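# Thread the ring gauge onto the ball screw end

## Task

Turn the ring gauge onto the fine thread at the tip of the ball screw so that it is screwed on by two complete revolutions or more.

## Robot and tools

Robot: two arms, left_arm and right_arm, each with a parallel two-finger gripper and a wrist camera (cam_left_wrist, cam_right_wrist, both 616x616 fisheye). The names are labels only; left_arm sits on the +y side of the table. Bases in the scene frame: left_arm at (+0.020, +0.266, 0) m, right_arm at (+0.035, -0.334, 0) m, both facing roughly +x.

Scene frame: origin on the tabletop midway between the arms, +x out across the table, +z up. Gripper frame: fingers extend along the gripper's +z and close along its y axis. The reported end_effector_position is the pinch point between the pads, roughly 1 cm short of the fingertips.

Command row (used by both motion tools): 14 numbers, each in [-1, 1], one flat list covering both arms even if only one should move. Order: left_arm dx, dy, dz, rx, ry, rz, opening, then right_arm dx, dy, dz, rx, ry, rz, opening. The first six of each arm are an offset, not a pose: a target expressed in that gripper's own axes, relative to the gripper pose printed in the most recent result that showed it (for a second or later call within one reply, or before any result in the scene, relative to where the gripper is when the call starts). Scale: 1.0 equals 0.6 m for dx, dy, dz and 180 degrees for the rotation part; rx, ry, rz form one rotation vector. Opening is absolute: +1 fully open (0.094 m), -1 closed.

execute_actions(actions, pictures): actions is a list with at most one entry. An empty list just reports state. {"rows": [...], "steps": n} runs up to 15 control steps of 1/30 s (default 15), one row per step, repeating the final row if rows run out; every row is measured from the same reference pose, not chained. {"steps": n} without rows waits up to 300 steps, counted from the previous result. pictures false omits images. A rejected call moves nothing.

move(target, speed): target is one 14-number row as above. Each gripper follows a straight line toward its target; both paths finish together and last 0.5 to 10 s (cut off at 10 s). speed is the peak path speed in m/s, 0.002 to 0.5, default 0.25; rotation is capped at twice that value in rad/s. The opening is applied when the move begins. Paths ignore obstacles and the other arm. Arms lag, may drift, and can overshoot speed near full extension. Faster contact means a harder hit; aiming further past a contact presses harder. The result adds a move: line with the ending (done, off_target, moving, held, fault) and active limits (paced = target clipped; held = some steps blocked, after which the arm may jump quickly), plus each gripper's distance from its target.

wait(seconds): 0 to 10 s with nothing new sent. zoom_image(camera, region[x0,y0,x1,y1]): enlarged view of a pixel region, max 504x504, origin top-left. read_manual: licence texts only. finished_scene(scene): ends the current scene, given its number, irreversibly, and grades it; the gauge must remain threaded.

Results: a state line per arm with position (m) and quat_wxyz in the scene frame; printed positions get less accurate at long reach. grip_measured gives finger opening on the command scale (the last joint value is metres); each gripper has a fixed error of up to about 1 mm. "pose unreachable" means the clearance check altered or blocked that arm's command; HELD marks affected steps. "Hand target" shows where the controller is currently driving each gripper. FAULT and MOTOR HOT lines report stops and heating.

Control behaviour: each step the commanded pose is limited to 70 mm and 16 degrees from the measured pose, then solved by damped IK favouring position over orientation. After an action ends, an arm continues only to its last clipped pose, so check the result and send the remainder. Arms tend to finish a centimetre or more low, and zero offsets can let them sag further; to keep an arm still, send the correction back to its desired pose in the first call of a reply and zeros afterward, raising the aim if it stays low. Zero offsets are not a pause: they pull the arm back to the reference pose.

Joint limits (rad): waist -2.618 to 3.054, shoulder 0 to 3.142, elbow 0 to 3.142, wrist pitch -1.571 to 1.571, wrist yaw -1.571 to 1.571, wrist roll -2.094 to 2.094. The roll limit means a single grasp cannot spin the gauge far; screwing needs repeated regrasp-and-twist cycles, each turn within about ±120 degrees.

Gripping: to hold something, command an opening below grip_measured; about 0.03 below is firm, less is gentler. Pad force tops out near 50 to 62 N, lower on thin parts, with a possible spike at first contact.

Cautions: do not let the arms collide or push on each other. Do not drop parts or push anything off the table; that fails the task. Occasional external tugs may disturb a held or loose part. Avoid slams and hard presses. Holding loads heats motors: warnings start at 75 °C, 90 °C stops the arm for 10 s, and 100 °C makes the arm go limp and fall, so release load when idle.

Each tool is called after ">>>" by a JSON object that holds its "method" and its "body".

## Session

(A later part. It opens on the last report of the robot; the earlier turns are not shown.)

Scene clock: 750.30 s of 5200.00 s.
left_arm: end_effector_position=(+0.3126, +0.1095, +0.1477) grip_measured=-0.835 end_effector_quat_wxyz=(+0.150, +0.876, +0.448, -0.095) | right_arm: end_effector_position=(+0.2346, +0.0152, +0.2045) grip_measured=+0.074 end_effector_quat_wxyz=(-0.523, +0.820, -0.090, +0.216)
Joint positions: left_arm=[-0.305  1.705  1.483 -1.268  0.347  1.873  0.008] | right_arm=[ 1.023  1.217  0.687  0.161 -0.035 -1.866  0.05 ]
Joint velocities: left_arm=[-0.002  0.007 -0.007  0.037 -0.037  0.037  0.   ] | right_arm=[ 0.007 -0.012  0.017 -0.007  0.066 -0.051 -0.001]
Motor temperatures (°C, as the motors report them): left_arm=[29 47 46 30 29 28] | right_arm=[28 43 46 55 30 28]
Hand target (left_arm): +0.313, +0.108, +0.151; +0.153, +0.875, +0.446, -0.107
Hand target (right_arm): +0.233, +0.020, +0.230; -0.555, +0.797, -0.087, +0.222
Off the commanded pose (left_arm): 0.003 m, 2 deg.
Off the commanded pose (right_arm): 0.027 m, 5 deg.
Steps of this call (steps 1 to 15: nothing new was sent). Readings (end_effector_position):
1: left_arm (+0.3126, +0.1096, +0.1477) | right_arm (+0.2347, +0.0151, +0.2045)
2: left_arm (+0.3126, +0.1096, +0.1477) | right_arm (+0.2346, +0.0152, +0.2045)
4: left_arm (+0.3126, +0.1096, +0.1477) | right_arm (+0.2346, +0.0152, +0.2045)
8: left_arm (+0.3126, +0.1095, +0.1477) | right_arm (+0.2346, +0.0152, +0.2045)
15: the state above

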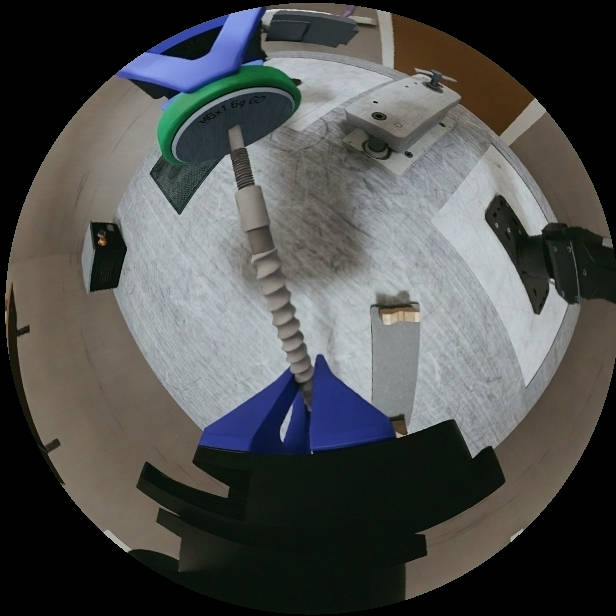

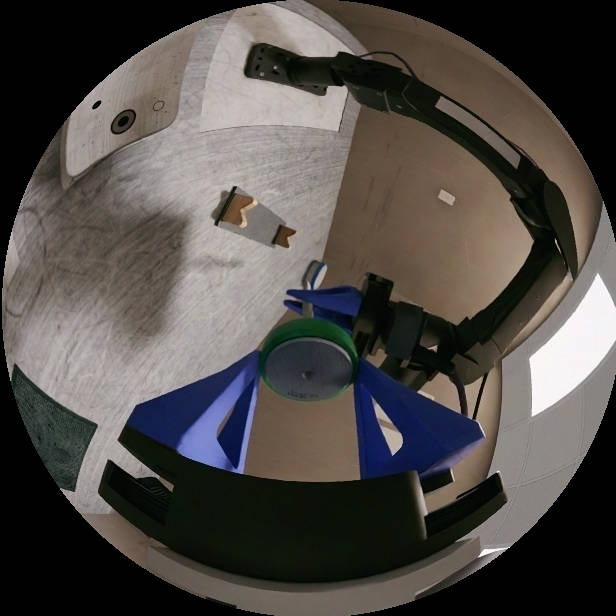

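>>> {"method": "execute_actions", "body": {"actions": [{"rows": [[-0.004,0,-0.006,0,-0.007,0,-0.88,0.004,-0.043,-0.01,0.025,0.002,0.002,0.04],[-0.008,0,-0.006,0,-0.007,0,-0.88,0.004,-0.043,-0.01,0.025,0.002,0.002,0.04],[-0.011,0,-0.006,0,-0.007,-0.001,-0.88,0.004,-0.043,-0.01,0.025,0.002,0.002,0.04],[-0.013,0,-0.006,0,-0.0075,-0.002,-0.88,0.004,-0.043,-0.01,0.025,0.002,0.002,0.04],[-0.015,0,-0.006,0,-0.008,-0.003,-0.88,0.004,-0.043,-0.01,0.025,0.002,0.002,0.04],[-0.017,0,-0.006,0,-0.0085,-0.003,-0.88,0.004,-0.043,-0.01,0.025,0.002,0.002,0.04],[-0.019,0,-0.006,0,-0.009,-0.003,-0.88,0.004,-0.043,-0.01,0.025,0.002,0.002,0.04],[-0.021,0,-0.006,0,-0.0095,-0.003,-0.88,0.004,-0.043,-0.01,0.025,0.002,0.002,0.04]], "steps": 15}], "pictures": false}}

>>> {"method": "wait", "body": {"seconds": 0.5}}

>>> {"method": "zoom_image", "body": {"camera": "cam_left_wrist", "region": [170, 60, 300, 190]}}

>>> {"method": "zoom_image", "body": {"camera": "cam_right_wrist", "region": [250, 230, 420, 410]}}

Scene clock: 780.13 s of 5200.00 s.
left_arm: end_effector_position=(+0.3114, +0.1079, +0.1476) grip_measured=-0.835 end_effector_quat_wxyz=(+0.148, +0.876, +0.449, -0.096) | right_arm: end_effector_position=(+0.2345, +0.0152, +0.2045) grip_measured=+0.074 end_effector_quat_wxyz=(-0.523, +0.820, -0.090, +0.215)
Joint positions: left_arm=[-0.312  1.705  1.483 -1.27   0.347  1.865  0.008] | right_arm=[ 1.023  1.217  0.687  0.161 -0.036 -1.866  0.05 ]
Joint velocities: left_arm=[-0.022 -0.002  0.002 -0.007 -0.022 -0.037 -0.   ] | right_arm=[-0.027  0.017  0.002  0.007 -0.007  0.007  0.   ]
Motor temperatures (°C, as the motors report them): left_arm=[29 45 46 30 29 28] | right_arm=[28 43 47 55 30 28]
Hand target (left_arm): +0.305, +0.101, +0.155; +0.156, +0.873, +0.450, -0.109
Hand target (right_arm): +0.232, +0.020, +0.230; -0.555, +0.798, -0.086, +0.220
Off the commanded pose (left_arm): 0.011 m, 2 deg.
Off the commanded pose (right_arm): 0.027 m, 5 deg.
Steps of this call (steps 1 to 90: nothing new was sent; then 26.33 s passed at rest; steps 91 to 105: all 15 steps of this action). Readings (end_effector_position):
91: left_arm (+0.3126, +0.1095, +0.1477) | right_arm (+0.2345, +0.0152, +0.2045)
92: left_arm (+0.3126, +0.1095, +0.1477) | right_arm (+0.2345, +0.0152, +0.2045)
94: left_arm (+0.3126, +0.1095, +0.1477) | right_arm (+0.2345, +0.0152, +0.2045)
98: left_arm (+0.3121, +0.1090, +0.1477) | right_arm (+0.2345, +0.0152, +0.2045)
105: the state above

Scene clock: 780.63 s of 5200.00 s.
left_arm: end_effector_position=(+0.3114, +0.1079, +0.1476) grip_measured=-0.835 end_effector_quat_wxyz=(+0.148, +0.876, +0.449, -0.096) | right_arm: end_effector_position=(+0.2345, +0.0152, +0.2045) grip_measured=+0.074 end_effector_quat_wxyz=(-0.523, +0.820, -0.090, +0.215)
Joint positions: left_arm=[-0.312  1.705  1.483 -1.27   0.347  1.864  0.008] | right_arm=[ 1.023  1.217  0.687  0.161 -0.036 -1.866  0.05 ]
Joint velocities: left_arm=[-0.007  0.007 -0.017 -0.007 -0.007  0.037 -0.   ] | right_arm=[-0.002 -0.002 -0.007  0.051 -0.037  0.007 -0.001]
Motor temperatures (°C, as the motors report them): left_arm=[29 45 46 30 29 28] | right_arm=[28 43 47 55 30 28]
Hand target (left_arm): +0.305, +0.101, +0.155; +0.156, +0.873, +0.450, -0.109
Hand target (right_arm): +0.232, +0.020, +0.230; -0.555, +0.798, -0.086, +0.220
Off the commanded pose (left_arm): 0.011 m, 2 deg.
Off the commanded pose (right_arm): 0.027 m, 5 deg.
Steps of this call (steps 1 to 15: nothing new was sent). Readings (end_effector_position):
1: left_arm (+0.3114, +0.1079, +0.1476) | right_arm (+0.2345, +0.0152, +0.2045)
2: left_arm (+0.3114, +0.1079, +0.1476) | right_arm (+0.2345, +0.0152, +0.2045)
4: left_arm (+0.3114, +0.1079, +0.1476) | right_arm (+0.2345, +0.0152, +0.2045)
8: left_arm (+0.3114, +0.1079, +0.1476) | right_arm (+0.2345, +0.0152, +0.2045)
15: the state above

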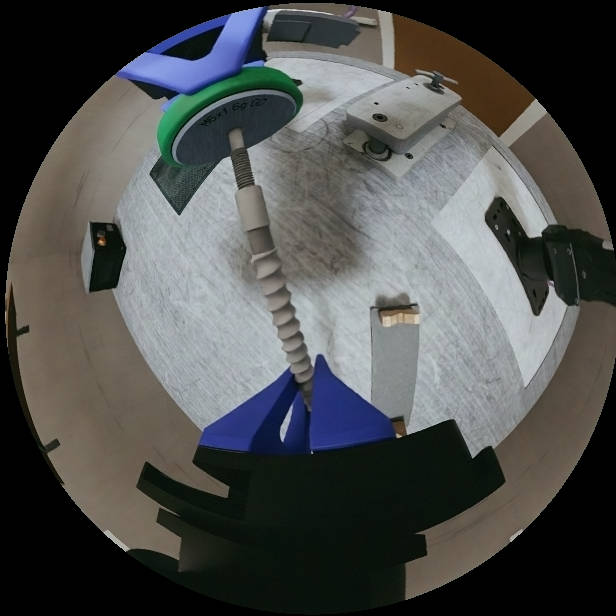

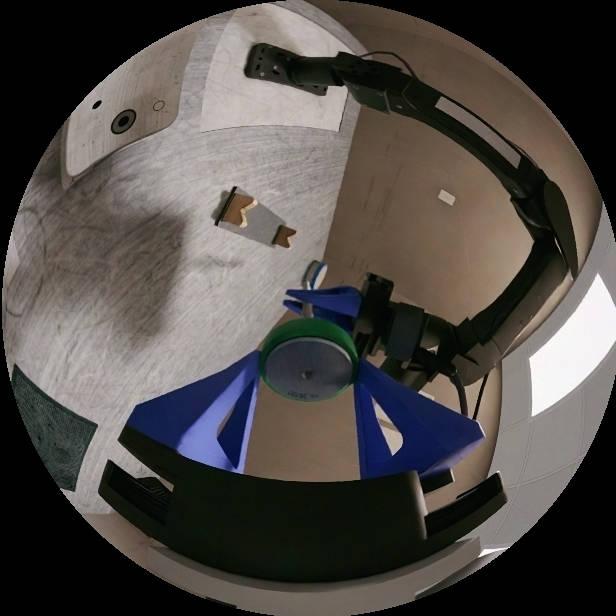

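Region (170, 60, 300, 190) of cam_left_wrist's 616x616 image, scaled by 3.877, with more detail than that image has.

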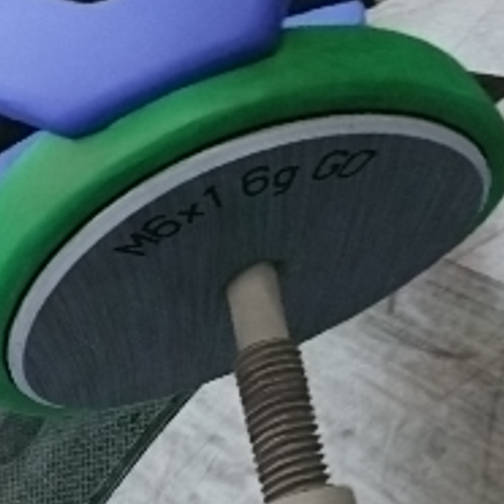

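Region (250, 230, 420, 410) of cam_right_wrist's 616x616 image, scaled by 2.800, with more detail than that image has.

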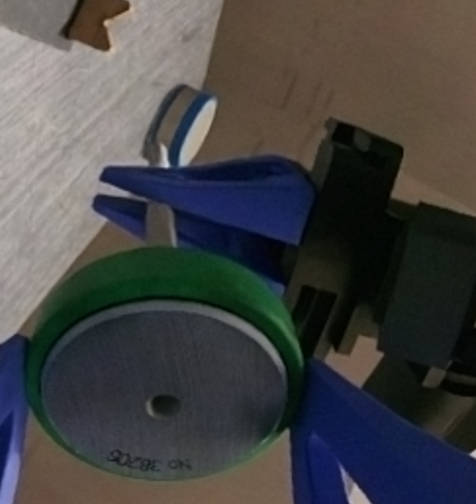

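>>> {"method": "execute_actions", "body": {"actions": [{"rows": [[-0.014,-0.002,-0.006,0.003,-0.007,-0.004,-0.88,0.004,-0.043,-0.01,0.025,0.003,0.002,0.04],[-0.010,-0.003,-0.006,0.005,-0.007,-0.006,-0.88,0.004,-0.043,-0.01,0.025,0.003,0.002,0.04],[-0.008,-0.004,-0.006,0.006,-0.007,-0.008,-0.88,0.004,-0.043,-0.01,0.025,0.003,0.002,0.04],[-0.008,-0.0055,-0.006,0.007,-0.007,-0.010,-0.88,0.004,-0.043,-0.01,0.025,0.003,0.002,0.04],[-0.008,-0.007,-0.006,0.008,-0.007,-0.012,-0.88,0.004,-0.043,-0.01,0.025,0.003,0.002,0.04],[-0.008,-0.008,-0.006,0.009,-0.007,-0.014,-0.88,0.004,-0.043,-0.01,0.025,0.003,0.002,0.04],[-0.008,-0.009,-0.006,0.010,-0.007,-0.015,-0.88,0.004,-0.043,-0.01,0.025,0.003,0.002,0.04],[-0.008,-0.010,-0.006,0.011,-0.007,-0.016,-0.88,0.004,-0.043,-0.01,0.025,0.003,0.002,0.04]], "steps": 15}], "pictures": false}}

>>> {"method": "wait", "body": {"seconds": 0.5}}

>>> {"method": "zoom_image", "body": {"camera": "cam_left_wrist", "region": [170, 60, 300, 190]}}

>>> {"method": "zoom_image", "body": {"camera": "cam_right_wrist", "region": [250, 230, 420, 410]}}

Scene clock: 819.40 s of 5200.00 s.
left_arm: end_effector_position=(+0.3064, +0.1107, +0.1469) grip_measured=-0.835 end_effector_quat_wxyz=(+0.137, +0.870, +0.462, -0.104) | right_arm: end_effector_position=(+0.2336, +0.0157, +0.2045) grip_measured=+0.074 end_effector_quat_wxyz=(-0.523, +0.820, -0.089, +0.214)
Joint positions: left_arm=[-0.312  1.705  1.483 -1.293  0.341  1.84   0.008] | right_arm=[ 1.025  1.217  0.687  0.161 -0.036 -1.865  0.05 ]
Joint velocities: left_arm=[ 0.012  0.002 -0.007 -0.022 -0.037 -0.022 -0.   ] | right_arm=[-0.007  0.002 -0.012 -0.007 -0.007  0.037 -0.001]
Motor temperatures (°C, as the motors report them): left_arm=[29 47 46 29 29 28] | right_arm=[28 43 47 55 30 28]
Hand target (left_arm): +0.304, +0.109, +0.151; +0.136, +0.865, +0.468, -0.117
Hand target (right_arm): +0.232, +0.020, +0.230; -0.555, +0.797, -0.087, +0.221
Off the commanded pose (left_arm): 0.006 m, 2 deg.
Off the commanded pose (right_arm): 0.026 m, 5 deg.
Steps of this call (steps 1 to 90: nothing new was sent; then 35.27 s passed at rest; steps 91 to 105: all 15 steps of this action). Readings (end_effector_position):
91: left_arm (+0.3113, +0.1080, +0.1476) | right_arm (+0.2345, +0.0152, +0.2045)
92: left_arm (+0.3110, +0.1082, +0.1475) | right_arm (+0.2345, +0.0152, +0.2045)
94: left_arm (+0.3104, +0.1086, +0.1474) | right_arm (+0.2345, +0.0153, +0.2045)
98: left_arm (+0.3087, +0.1095, +0.1472) | right_arm (+0.2345, +0.0153, +0.2045)
105: the state above

Scene clock: 819.90 s of 5200.00 s.
left_arm: end_effector_position=(+0.3060, +0.1109, +0.1468) grip_measured=-0.835 end_effector_quat_wxyz=(+0.136, +0.869, +0.463, -0.104) | right_arm: end_effector_position=(+0.2335, +0.0158, +0.2045) grip_measured=+0.074 end_effector_quat_wxyz=(-0.523, +0.820, -0.089, +0.214)
Joint positions: left_arm=[-0.312  1.705  1.483 -1.295  0.34   1.837  0.008] | right_arm=[ 1.025  1.217  0.687  0.161 -0.036 -1.865  0.05 ]
Joint velocities: left_arm=[-0.017  0.002 -0.012 -0.051  0.037 -0.095 -0.   ] | right_arm=[-0.017 -0.012 -0.007  0.007  0.037 -0.066  0.   ]
Motor temperatures (°C, as the motors report them): left_arm=[29 47 46 29 29 28] | right_arm=[28 43 47 55 30 28]
Hand target (left_arm): +0.304, +0.109, +0.151; +0.136, +0.865, +0.468, -0.117
Hand target (right_arm): +0.232, +0.020, +0.230; -0.555, +0.797, -0.087, +0.221
Off the commanded pose (left_arm): 0.005 m, 2 deg.
Off the commanded pose (right_arm): 0.026 m, 5 deg.
Steps of this call (steps 1 to 15: nothing new was sent). Readings (end_effector_position):
1: left_arm (+0.3063, +0.1107, +0.1469) | right_arm (+0.2335, +0.0158, +0.2045)
2: left_arm (+0.3062, +0.1107, +0.1469) | right_arm (+0.2335, +0.0158, +0.2045)
4: left_arm (+0.3062, +0.1108, +0.1469) | right_arm (+0.2335, +0.0158, +0.2045)
8: left_arm (+0.3061, +0.1108, +0.1468) | right_arm (+0.2335, +0.0158, +0.2045)
15: the state above

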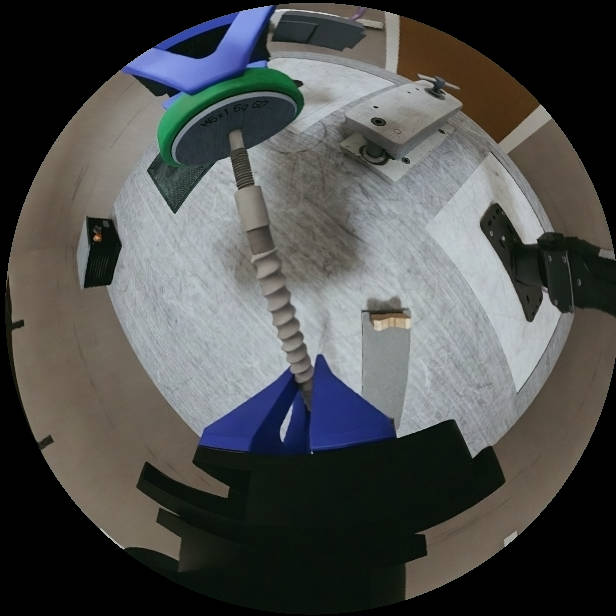

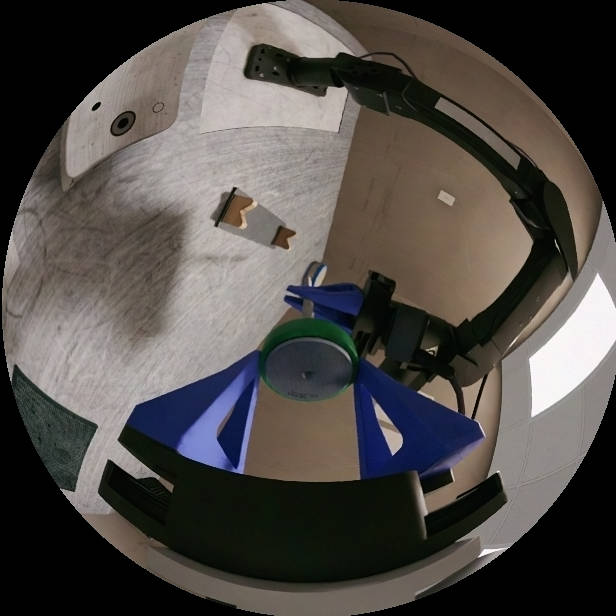

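Region (170, 60, 300, 190) of cam_left_wrist's 616x616 image, scaled by 3.877, with more detail than that image has.

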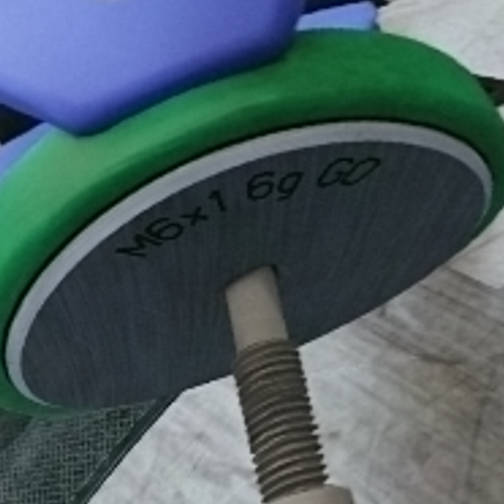

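Region (250, 230, 420, 410) of cam_right_wrist's 616x616 image, scaled by 2.800, with more detail than that image has.

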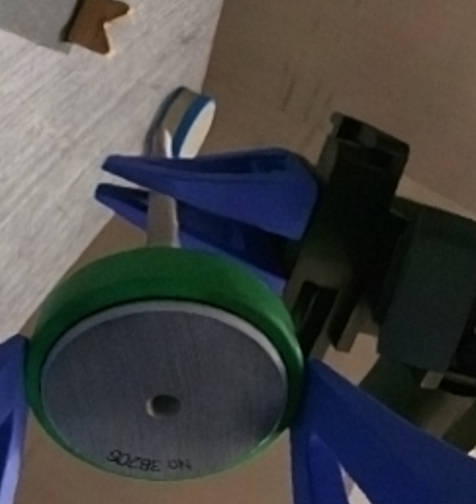

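>>> {"method": "execute_actions", "body": {"actions": [{"rows": [[-0.008,0,-0.006,0.003,-0.007,-0.004,-0.88,0.004,-0.043,-0.01,0.025,0.003,0.002,0.04],[-0.010,0,-0.006,0.003,-0.007,-0.006,-0.88,0.004,-0.043,-0.01,0.025,0.003,0.002,0.04],[-0.012,0,-0.006,0.003,-0.0075,-0.007,-0.88,0.004,-0.043,-0.01,0.025,0.003,0.002,0.04],[-0.014,0,-0.006,0.003,-0.008,-0.008,-0.88,0.004,-0.043,-0.01,0.025,0.003,0.002,0.04],[-0.016,0,-0.006,0.003,-0.0085,-0.008,-0.88,0.004,-0.043,-0.01,0.025,0.003,0.002,0.04],[-0.018,0,-0.006,0.003,-0.009,-0.008,-0.88,0.004,-0.043,-0.01,0.025,0.003,0.002,0.04],[-0.020,0,-0.006,0.003,-0.0095,-0.008,-0.88,0.004,-0.043,-0.01,0.025,0.003,0.002,0.04],[-0.022,0,-0.006,0.003,-0.010,-0.008,-0.88,0.004,-0.043,-0.01,0.025,0.003,0.002,0.04]], "steps": 15}], "pictures": false}}

>>> {"method": "wait", "body": {"seconds": 0.5}}

>>> {"method": "zoom_image", "body": {"camera": "cam_left_wrist", "region": [170, 60, 300, 190]}}

>>> {"method": "zoom_image", "body": {"camera": "cam_right_wrist", "region": [250, 230, 420, 410]}}

Scene clock: 830.03 s of 5200.00 s.
left_arm: end_effector_position=(+0.3035, +0.1114, +0.1464) grip_measured=-0.835 end_effector_quat_wxyz=(+0.129, +0.865, +0.473, -0.108) | right_arm: end_effector_position=(+0.2334, +0.0157, +0.2041) grip_measured=+0.074 end_effector_quat_wxyz=(-0.522, +0.821, -0.089, +0.214)
Joint positions: left_arm=[-0.315  1.705  1.483 -1.305  0.335  1.815  0.008] | right_arm=[ 1.025  1.217  0.687  0.159 -0.036 -1.865  0.05 ]
Joint velocities: left_arm=[ 0.012 -0.007 -0.002  0.022 -0.022  0.007  0.   ] | right_arm=[ 0.002  0.002  0.007  0.022 -0.081 -0.051 -0.   ]
Motor temperatures (°C, as the motors report them): left_arm=[29 46 46 29 29 28] | right_arm=[28 43 47 55 30 28]
Hand target (left_arm): +0.299, +0.102, +0.154; +0.138, +0.862, +0.472, -0.122
Hand target (right_arm): +0.231, +0.020, +0.230; -0.555, +0.798, -0.086, +0.220
Off the commanded pose (left_arm): 0.013 m, 2 deg.
Off the commanded pose (right_arm): 0.027 m, 5 deg.
Steps of this call (steps 1 to 90: nothing new was sent; then 6.63 s passed at rest; steps 91 to 105: all 15 steps of this action). Readings (end_effector_position):
91: left_arm (+0.3060, +0.1109, +0.1468) | right_arm (+0.2335, +0.0158, +0.2045)
92: left_arm (+0.3059, +0.1109, +0.1468) | right_arm (+0.2335, +0.0158, +0.2045)
94: left_arm (+0.3055, +0.1110, +0.1468) | right_arm (+0.2335, +0.0158, +0.2045)
98: left_arm (+0.3042, +0.1112, +0.1467) | right_arm (+0.2335, +0.0158, +0.2045)
105: the state above

Scene clock: 830.53 s of 5200.00 s.
left_arm: end_effector_position=(+0.3033, +0.1115, +0.1464) grip_measured=-0.835 end_effector_quat_wxyz=(+0.129, +0.865, +0.473, -0.108) | right_arm: end_effector_position=(+0.2334, +0.0157, +0.2041) grip_measured=+0.074 end_effector_quat_wxyz=(-0.522, +0.821, -0.089, +0.214)
Joint positions: left_arm=[-0.315  1.705  1.483 -1.306  0.335  1.814  0.008] | right_arm=[ 1.025  1.217  0.687  0.159 -0.036 -1.865  0.05 ]
Joint velocities: left_arm=[-0.007 -0.012 -0.002 -0.066  0.022 -0.037 -0.   ] | right_arm=[-0.002 -0.002  0.002 -0.066 -0.11  -0.007  0.001]
Motor temperatures (°C, as the motors report them): left_arm=[29 46 46 29 29 28] | right_arm=[28 43 47 55 30 28]
Hand target (left_arm): +0.299, +0.102, +0.154; +0.138, +0.862, +0.472, -0.122
Hand target (right_arm): +0.231, +0.020, +0.230; -0.555, +0.798, -0.086, +0.220
Off the commanded pose (left_arm): 0.013 m, 2 deg.
Off the commanded pose (right_arm): 0.027 m, 5 deg.
Steps of this call (steps 1 to 15: nothing new was sent). Readings (end_effector_position):
1: left_arm (+0.3035, +0.1114, +0.1464) | right_arm (+0.2334, +0.0157, +0.2041)
2: left_arm (+0.3034, +0.1115, +0.1464) | right_arm (+0.2334, +0.0157, +0.2041)
4: left_arm (+0.3034, +0.1115, +0.1464) | right_arm (+0.2334, +0.0157, +0.2041)
8: left_arm (+0.3033, +0.1115, +0.1464) | right_arm (+0.2334, +0.0157, +0.2041)
15: the state above

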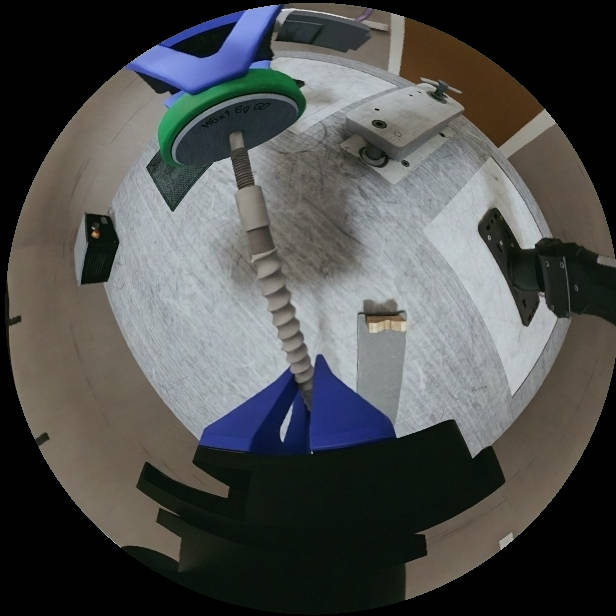

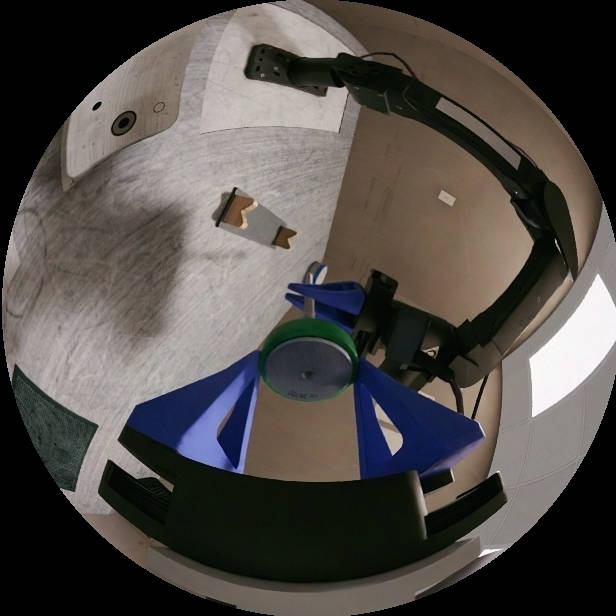

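Region (170, 60, 300, 190) of cam_left_wrist's 616x616 image, scaled by 3.877, with more detail than that image has.

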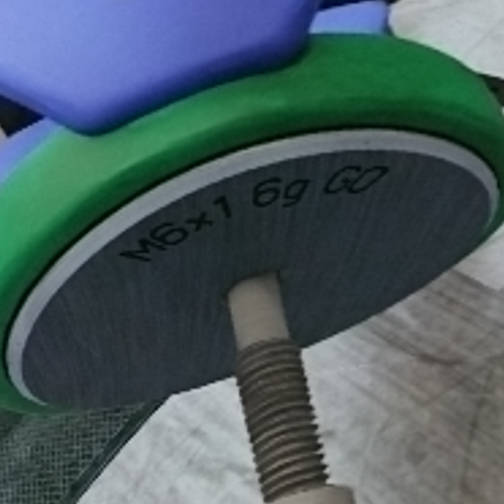

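Region (250, 230, 420, 410) of cam_right_wrist's 616x616 image, scaled by 2.800, with more detail than that image has.

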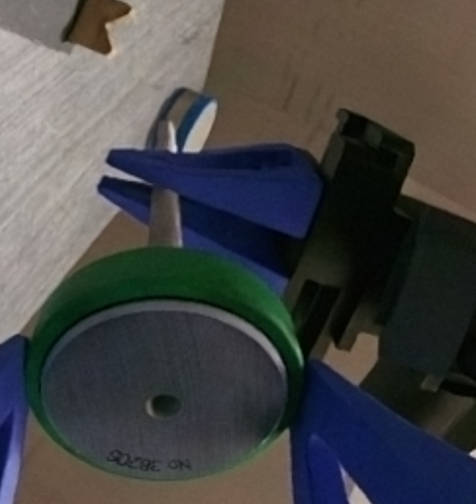

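>>> {"method": "execute_actions", "body": {"actions": [{"rows": [[-0.016,-0.001,-0.006,0.003,-0.009,-0.004,-0.88,0.004,-0.043,-0.01,0.025,0.003,0.002,0.04],[-0.015,-0.002,-0.006,0.004,-0.009,-0.006,-0.88,0.004,-0.043,-0.01,0.025,0.003,0.002,0.04],[-0.015,-0.003,-0.006,0.005,-0.009,-0.008,-0.88,0.004,-0.043,-0.01,0.025,0.003,0.002,0.04],[-0.015,-0.0035,-0.006,0.006,-0.009,-0.010,-0.88,0.004,-0.043,-0.01,0.025,0.003,0.002,0.04],[-0.016,-0.004,-0.006,0.007,-0.009,-0.012,-0.88,0.004,-0.043,-0.01,0.025,0.003,0.002,0.04],[-0.017,-0.0045,-0.006,0.0075,-0.009,-0.013,-0.88,0.004,-0.043,-0.01,0.025,0.003,0.002,0.04],[-0.018,-0.005,-0.006,0.008,-0.009,-0.014,-0.88,0.004,-0.043,-0.01,0.025,0.003,0.002,0.04],[-0.019,-0.005,-0.006,0.008,-0.009,-0.015,-0.88,0.004,-0.043,-0.01,0.025,0.003,0.002,0.04],[-0.020,-0.005,-0.006,0.008,-0.009,-0.015,-0.88,0.004,-0.043,-0.01,0.025,0.003,0.002,0.04]], "steps": 15}], "pictures": false}}

>>> {"method": "wait", "body": {"seconds": 0.5}}

>>> {"method": "zoom_image", "body": {"camera": "cam_left_wrist", "region": [170, 60, 300, 190]}}

>>> {"method": "zoom_image", "body": {"camera": "cam_right_wrist", "region": [250, 230, 420, 410]}}

Scene clock: 846.60 s of 5200.00 s.
left_arm: end_effector_position=(+0.2977, +0.1128, +0.1460) grip_measured=-0.835 end_effector_quat_wxyz=(+0.117, +0.856, +0.490, -0.117) | right_arm: end_effector_position=(+0.2333, +0.0156, +0.2039) grip_measured=+0.074 end_effector_quat_wxyz=(-0.522, +0.821, -0.090, +0.214)
Joint positions: left_arm=[-0.319  1.705  1.483 -1.329  0.331  1.776  0.008] | right_arm=[ 1.025  1.217  0.687  0.158 -0.036 -1.865  0.05 ]
Joint velocities: left_arm=[-0.002  0.017  0.007 -0.081  0.022 -0.066 -0.001] | right_arm=[-0.017 -0.007 -0.002  0.022  0.022  0.022 -0.001]
Motor temperatures (°C, as the motors report them): left_arm=[29 46 46 29 29 28] | right_arm=[28 43 47 56 30 28]
Hand target (left_arm): +0.295, +0.105, +0.153; +0.122, +0.853, +0.490, -0.129
Hand target (right_arm): +0.231, +0.020, +0.230; -0.554, +0.798, -0.086, +0.220
Off the commanded pose (left_arm): 0.011 m, 2 deg.
Off the commanded pose (right_arm): 0.027 m, 5 deg.
Steps of this call (steps 1 to 90: nothing new was sent; then 12.57 s passed at rest; steps 91 to 105: all 15 steps of this action). Readings (end_effector_position):
91: left_arm (+0.3032, +0.1116, +0.1464) | right_arm (+0.2334, +0.0157, +0.2041)
92: left_arm (+0.3028, +0.1118, +0.1463) | right_arm (+0.2334, +0.0156, +0.2040)
94: left_arm (+0.3021, +0.1121, +0.1463) | right_arm (+0.2334, +0.0156, +0.2040)
98: left_arm (+0.2998, +0.1128, +0.1462) | right_arm (+0.2334, +0.0156, +0.2040)
105: the state above

Scene clock: 847.10 s of 5200.00 s.
left_arm: end_effector_position=(+0.2971, +0.1128, +0.1460) grip_measured=-0.835 end_effector_quat_wxyz=(+0.116, +0.855, +0.492, -0.118) | right_arm: end_effector_position=(+0.2333, +0.0156, +0.2039) grip_measured=+0.074 end_effector_quat_wxyz=(-0.522, +0.821, -0.090, +0.214)
Joint positions: left_arm=[-0.319  1.705  1.483 -1.331  0.331  1.771  0.008] | right_arm=[ 1.025  1.217  0.687  0.158 -0.036 -1.865  0.05 ]
Joint velocities: left_arm=[-0.012  0.002 -0.012 -0.007 -0.022 -0.007  0.   ] | right_arm=[-0.012 -0.002 -0.002 -0.007  0.051  0.022 -0.   ]
Motor temperatures (°C, as the motors report them): left_arm=[29 46 46 29 29 28] | right_arm=[28 43 47 56 30 28]
Hand target (left_arm): +0.295, +0.105, +0.153; +0.122, +0.853, +0.490, -0.129
Hand target (right_arm): +0.231, +0.020, +0.230; -0.554, +0.798, -0.086, +0.220
Off the commanded pose (left_arm): 0.011 m, 1 deg.
Off the commanded pose (right_arm): 0.027 m, 5 deg.
Steps of this call (steps 1 to 15: nothing new was sent). Readings (end_effector_position):
1: left_arm (+0.2976, +0.1128, +0.1460) | right_arm (+0.2333, +0.0156, +0.2039)
2: left_arm (+0.2975, +0.1128, +0.1460) | right_arm (+0.2333, +0.0156, +0.2039)
4: left_arm (+0.2973, +0.1128, +0.1460) | right_arm (+0.2333, +0.0156, +0.2039)
8: left_arm (+0.2972, +0.1128, +0.1460) | right_arm (+0.2333, +0.0156, +0.2039)
15: the state above

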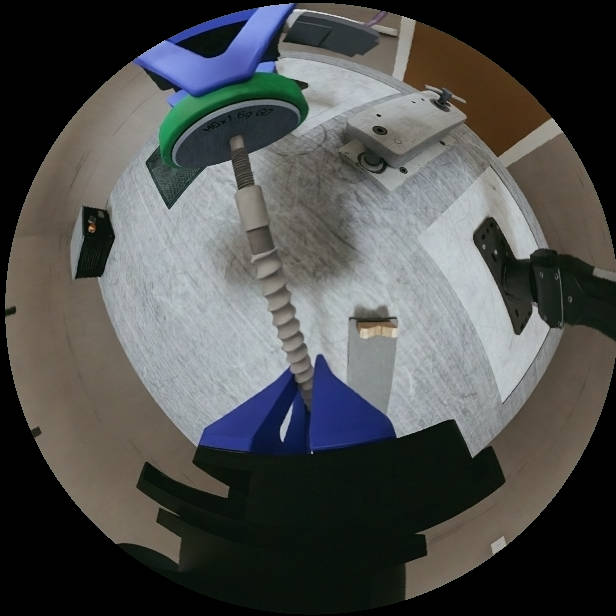

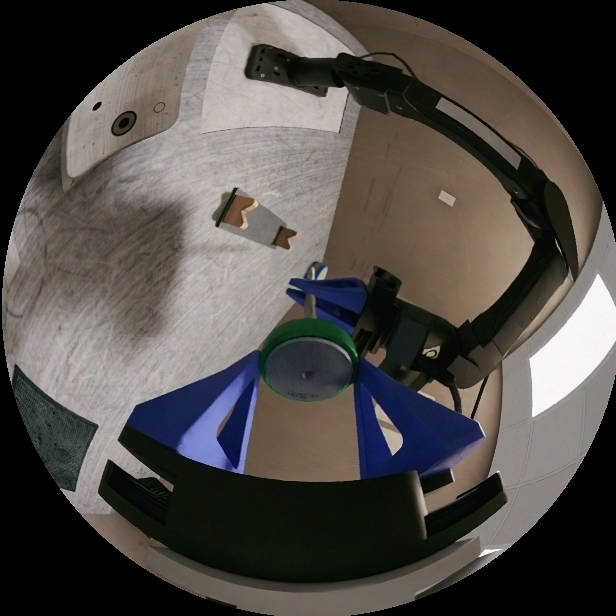

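Region (170, 60, 300, 190) of cam_left_wrist's 616x616 image, scaled by 3.877, with more detail than that image has.

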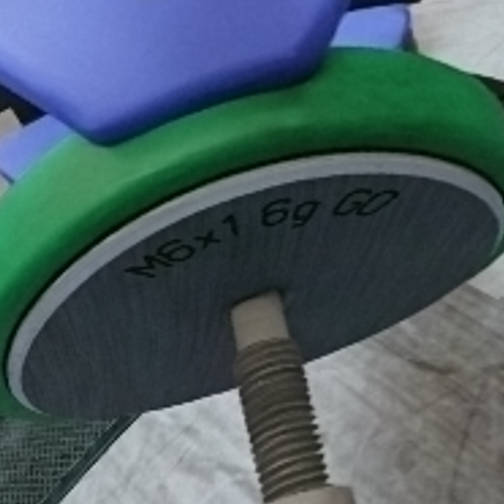

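Region (250, 230, 420, 410) of cam_right_wrist's 616x616 image, scaled by 2.800, with more detail than that image has.

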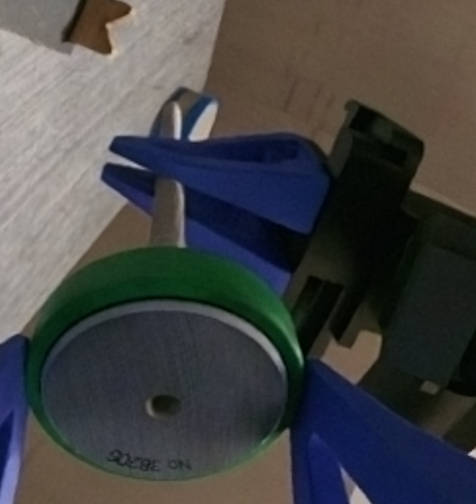

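>>> {"method": "execute_actions", "body": {"actions": [{"rows": [[-0.014,-0.001,-0.005,0.003,-0.008,-0.004,-0.88,0.004,-0.043,-0.01,0.025,0.003,0.002,0.04],[-0.014,-0.0015,-0.005,0.004,-0.008,-0.006,-0.88,0.004,-0.043,-0.01,0.025,0.003,0.002,0.04],[-0.014,-0.002,-0.005,0.005,-0.008,-0.008,-0.88,0.004,-0.043,-0.01,0.025,0.003,0.002,0.04],[-0.015,-0.0025,-0.005,0.0055,-0.008,-0.009,-0.88,0.004,-0.043,-0.01,0.025,0.003,0.002,0.04],[-0.016,-0.003,-0.005,0.006,-0.008,-0.010,-0.88,0.004,-0.043,-0.01,0.025,0.003,0.002,0.04],[-0.017,-0.003,-0.005,0.006,-0.008,-0.011,-0.88,0.004,-0.043,-0.01,0.025,0.003,0.002,0.04],[-0.018,-0.003,-0.005,0.006,-0.008,-0.011,-0.88,0.004,-0.043,-0.01,0.025,0.003,0.002,0.04],[-0.019,-0.003,-0.005,0.006,-0.008,-0.011,-0.88,0.004,-0.043,-0.01,0.025,0.003,0.002,0.04],[-0.020,-0.003,-0.005,0.006,-0.008,-0.011,-0.88,0.004,-0.043,-0.01,0.025,0.003,0.002,0.04],[-0.021,-0.003,-0.005,0.006,-0.008,-0.011,-0.88,0.004,-0.043,-0.01,0.025,0.003,0.002,0.04]], "steps": 15}], "pictures": false}}

>>> {"method": "wait", "body": {"seconds": 0.5}}

>>> {"method": "zoom_image", "body": {"camera": "cam_left_wrist", "region": [170, 60, 300, 190]}}

>>> {"method": "zoom_image", "body": {"camera": "cam_right_wrist", "region": [250, 230, 420, 410]}}

Scene clock: 861.80 s of 5200.00 s.
left_arm: end_effector_position=(+0.2920, +0.1115, +0.1460) grip_measured=-0.835 end_effector_quat_wxyz=(+0.107, +0.848, +0.503, -0.126) | right_arm: end_effector_position=(+0.2332, +0.0154, +0.2033) grip_measured=+0.074 end_effector_quat_wxyz=(-0.521, +0.821, -0.090, +0.213)
Joint positions: left_arm=[-0.328  1.705  1.483 -1.347  0.332  1.738  0.008] | right_arm=[ 1.025  1.217  0.687  0.156 -0.036 -1.864  0.05 ]
Joint velocities: left_arm=[ 0.017  0.002 -0.007 -0.066 -0.095 -0.007  0.   ] | right_arm=[ 0.002  0.007 -0.002 -0.022  0.007  0.051 -0.001]
Motor temperatures (°C, as the motors report them): left_arm=[29 46 47 29 29 28] | right_arm=[28 43 47 56 30 28]
Hand target (left_arm): +0.289, +0.104, +0.153; +0.112, +0.846, +0.504, -0.135
Hand target (right_arm): +0.231, +0.020, +0.230; -0.554, +0.798, -0.086, +0.219
Off the commanded pose (left_arm): 0.010 m, 1 deg.
Off the commanded pose (right_arm): 0.027 m, 5 deg.
Steps of this call (steps 1 to 90: nothing new was sent; then 11.20 s passed at rest; steps 91 to 105: all 15 steps of this action). Readings (end_effector_position):
91: left_arm (+0.2970, +0.1129, +0.1460) | right_arm (+0.2333, +0.0156, +0.2039)
92: left_arm (+0.2967, +0.1129, +0.1460) | right_arm (+0.2333, +0.0156, +0.2039)
94: left_arm (+0.2959, +0.1132, +0.1460) | right_arm (+0.2333, +0.0156, +0.2039)
98: left_arm (+0.2937, +0.1124, +0.1460) | right_arm (+0.2333, +0.0156, +0.2038)
105: the state above

Scene clock: 862.30 s of 5200.00 s.
left_arm: end_effector_position=(+0.2915, +0.1114, +0.1460) grip_measured=-0.835 end_effector_quat_wxyz=(+0.106, +0.848, +0.504, -0.126) | right_arm: end_effector_position=(+0.2332, +0.0154, +0.2033) grip_measured=+0.074 end_effector_quat_wxyz=(-0.521, +0.821, -0.090, +0.213)
Joint positions: left_arm=[-0.329  1.705  1.483 -1.349  0.332  1.735  0.008] | right_arm=[ 1.025  1.217  0.687  0.156 -0.036 -1.864  0.05 ]
Joint velocities: left_arm=[ 0.002 -0.002 -0.002  0.022 -0.037 -0.007 -0.   ] | right_arm=[-0.002 -0.002 -0.002 -0.007 -0.037  0.066  0.   ]
Motor temperatures (°C, as the motors report them): left_arm=[29 46 47 29 29 28] | right_arm=[28 43 47 56 30 28]
Hand target (left_arm): +0.289, +0.104, +0.153; +0.112, +0.846, +0.504, -0.136
Hand target (right_arm): +0.231, +0.020, +0.230; -0.554, +0.798, -0.086, +0.219
Off the commanded pose (left_arm): 0.010 m, 1 deg.
Off the commanded pose (right_arm): 0.027 m, 5 deg.
Steps of this call (steps 1 to 15: nothing new was sent). Readings (end_effector_position):
1: left_arm (+0.2919, +0.1115, +0.1460) | right_arm (+0.2332, +0.0154, +0.2033)
2: left_arm (+0.2918, +0.1114, +0.1460) | right_arm (+0.2332, +0.0154, +0.2033)
4: left_arm (+0.2917, +0.1115, +0.1460) | right_arm (+0.2332, +0.0154, +0.2033)
8: left_arm (+0.2916, +0.1114, +0.1460) | right_arm (+0.2332, +0.0154, +0.2033)
15: the state above

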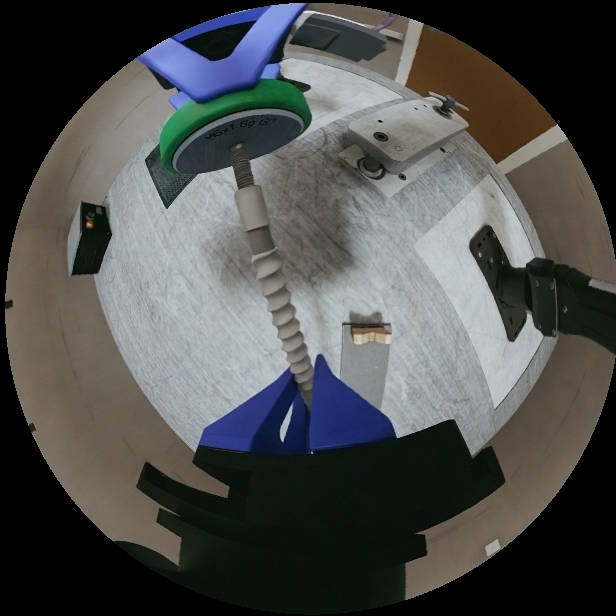

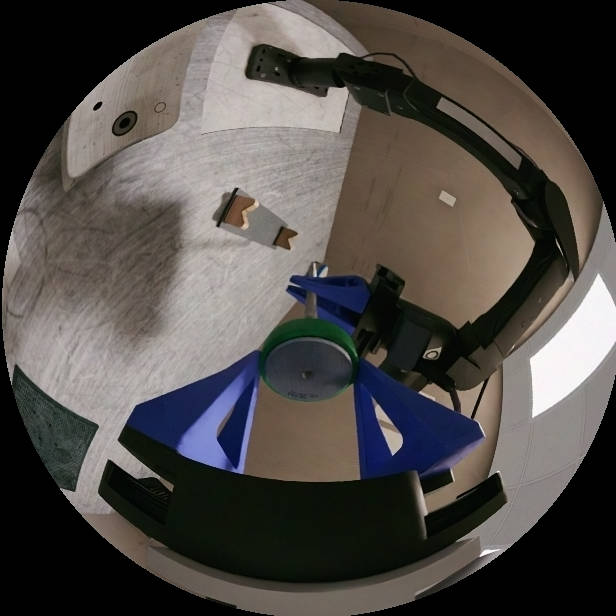

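Region (170, 60, 300, 190) of cam_left_wrist's 616x616 image, scaled by 3.877, with more detail than that image has.

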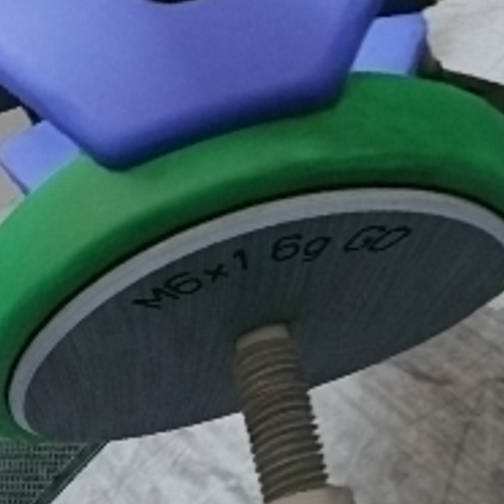

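Region (250, 230, 420, 410) of cam_right_wrist's 616x616 image, scaled by 2.800, with more detail than that image has.

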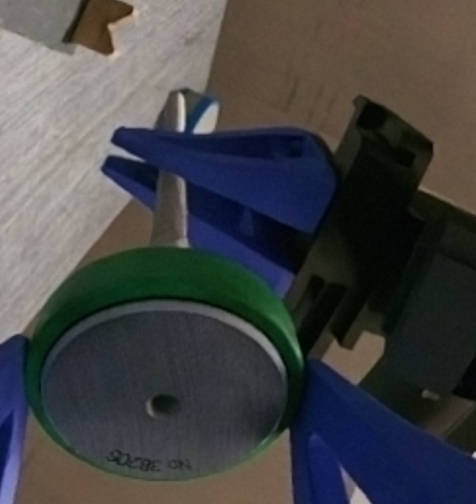

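>>> {"method": "execute_actions", "body": {"actions": [{"rows": [[-0.016,0,-0.005,0.002,-0.010,-0.003,-0.88,0.004,-0.046,-0.01,0.028,0.003,0.002,0.04],[-0.012,0,-0.005,0.002,-0.012,-0.003,-0.88,0.004,-0.048,-0.01,0.030,0.003,0.002,0.04],[-0.009,0,-0.005,0.002,-0.014,-0.003,-0.88,0.004,-0.05,-0.01,0.031,0.003,0.002,0.04],[-0.006,0,-0.005,0.002,-0.015,-0.003,-0.88,0.004,-0.05,-0.01,0.031,0.003,0.002,0.04],[-0.004,0,-0.005,0.002,-0.016,-0.003,-0.88,0.004,-0.05,-0.01,0.031,0.003,0.002,0.04]], "steps": 15}], "pictures": false}}

>>> {"method": "wait", "body": {"seconds": 0.5}}

>>> {"method": "zoom_image", "body": {"camera": "cam_left_wrist", "region": [170, 60, 300, 190]}}

>>> {"method": "zoom_image", "body": {"camera": "cam_right_wrist", "region": [250, 230, 420, 410]}}

Scene clock: 876.90 s of 5200.00 s.
left_arm: end_effector_position=(+0.2909, +0.1121, +0.1474) grip_measured=-0.835 end_effector_quat_wxyz=(+0.112, +0.844, +0.506, -0.136) | right_arm: end_effector_position=(+0.2338, +0.0164, +0.2064) grip_measured=+0.074 end_effector_quat_wxyz=(-0.526, +0.818, -0.090, +0.215)
Joint positions: left_arm=[-0.315  1.705  1.483 -1.356  0.354  1.744  0.008] | right_arm=[ 1.025  1.217  0.687  0.169 -0.036 -1.863  0.05 ]
Joint velocities: left_arm=[-0.017  0.027 -0.017 -0.051 -0.037 -0.022  0.001] | right_arm=[ 0.007 -0.012  0.007  0.007  0.022 -0.081 -0.001]
Motor temperatures (°C, as the motors report them): left_arm=[29 46 47 29 29 28] | right_arm=[28 43 47 56 30 28]
Hand target (left_arm): +0.291, +0.111, +0.150; +0.116, +0.842, +0.505, -0.149
Hand target (right_arm): +0.231, +0.022, +0.233; -0.561, +0.794, -0.085, +0.220
Off the commanded pose (left_arm): 0.003 m, 2 deg.
Off the commanded pose (right_arm): 0.028 m, 5 deg.
Steps of this call (steps 1 to 90: nothing new was sent; then 11.10 s passed at rest; steps 91 to 105: all 15 steps of this action). Readings (end_effector_position):
91: left_arm (+0.2914, +0.1115, +0.1460) | right_arm (+0.2332, +0.0154, +0.2033)
92: left_arm (+0.2912, +0.1113, +0.1461) | right_arm (+0.2332, +0.0154, +0.2033)
94: left_arm (+0.2909, +0.1108, +0.1464) | right_arm (+0.2333, +0.0156, +0.2037)
98: left_arm (+0.2909, +0.1119, +0.1472) | right_arm (+0.2337, +0.0162, +0.2056)
105: the state above

Scene clock: 877.40 s of 5200.00 s.
left_arm: end_effector_position=(+0.2909, +0.1120, +0.1474) grip_measured=-0.835 end_effector_quat_wxyz=(+0.113, +0.844, +0.506, -0.136) | right_arm: end_effector_position=(+0.2338, +0.0164, +0.2064) grip_measured=+0.074 end_effector_quat_wxyz=(-0.526, +0.818, -0.090, +0.215)
Joint positions: left_arm=[-0.315  1.705  1.483 -1.356  0.355  1.744  0.008] | right_arm=[ 1.025  1.217  0.687  0.169 -0.036 -1.863  0.05 ]
Joint velocities: left_arm=[-0.002 -0.017  0.002 -0.051 -0.037 -0.007 -0.   ] | right_arm=[-0.012  0.007  0.007  0.022 -0.007  0.066  0.001]
Motor temperatures (°C, as the motors report them): left_arm=[29 46 47 29 29 28] | right_arm=[28 43 47 56 30 28]
Hand target (left_arm): +0.291, +0.111, +0.150; +0.116, +0.842, +0.505, -0.149
Hand target (right_arm): +0.231, +0.022, +0.233; -0.561, +0.794, -0.085, +0.220
Off the commanded pose (left_arm): 0.003 m, 2 deg.
Off the commanded pose (right_arm): 0.028 m, 5 deg.
Steps of this call (steps 1 to 15: nothing new was sent). Readings (end_effector_position):
1: left_arm (+0.2909, +0.1121, +0.1474) | right_arm (+0.2338, +0.0164, +0.2064)
2: left_arm (+0.2909, +0.1120, +0.1474) | right_arm (+0.2338, +0.0164, +0.2064)
4: left_arm (+0.2909, +0.1120, +0.1474) | right_arm (+0.2338, +0.0164, +0.2064)
8: left_arm (+0.2909, +0.1120, +0.1474) | right_arm (+0.2338, +0.0164, +0.2064)
15: the state above

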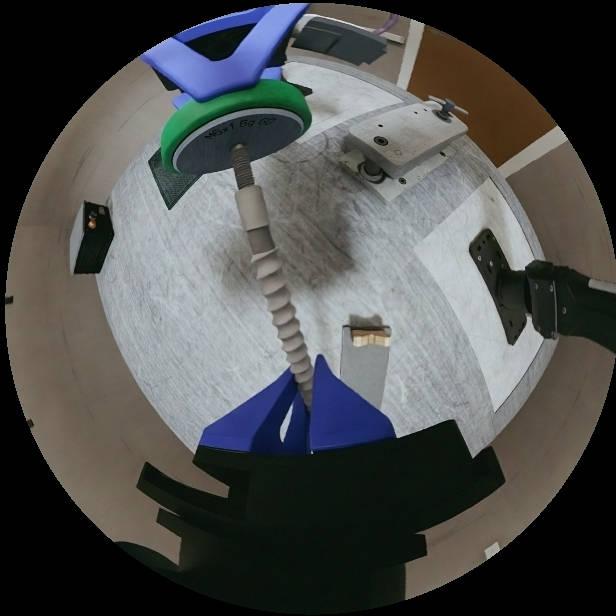

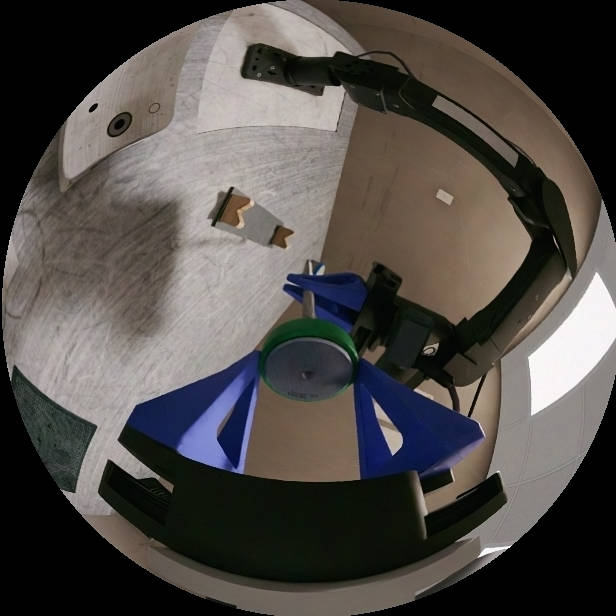

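Region (170, 60, 300, 190) of cam_left_wrist's 616x616 image, scaled by 3.877, with more detail than that image has.

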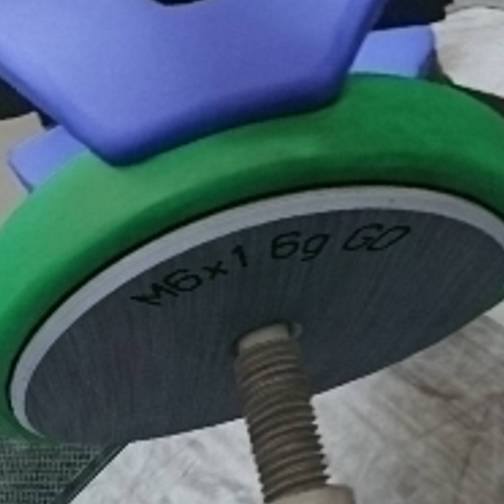

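Region (250, 230, 420, 410) of cam_right_wrist's 616x616 image, scaled by 2.800, with more detail than that image has.

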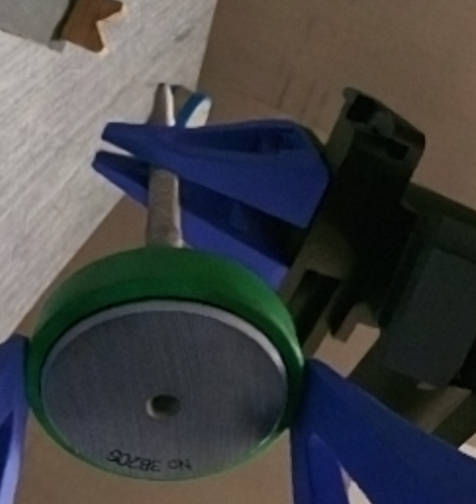

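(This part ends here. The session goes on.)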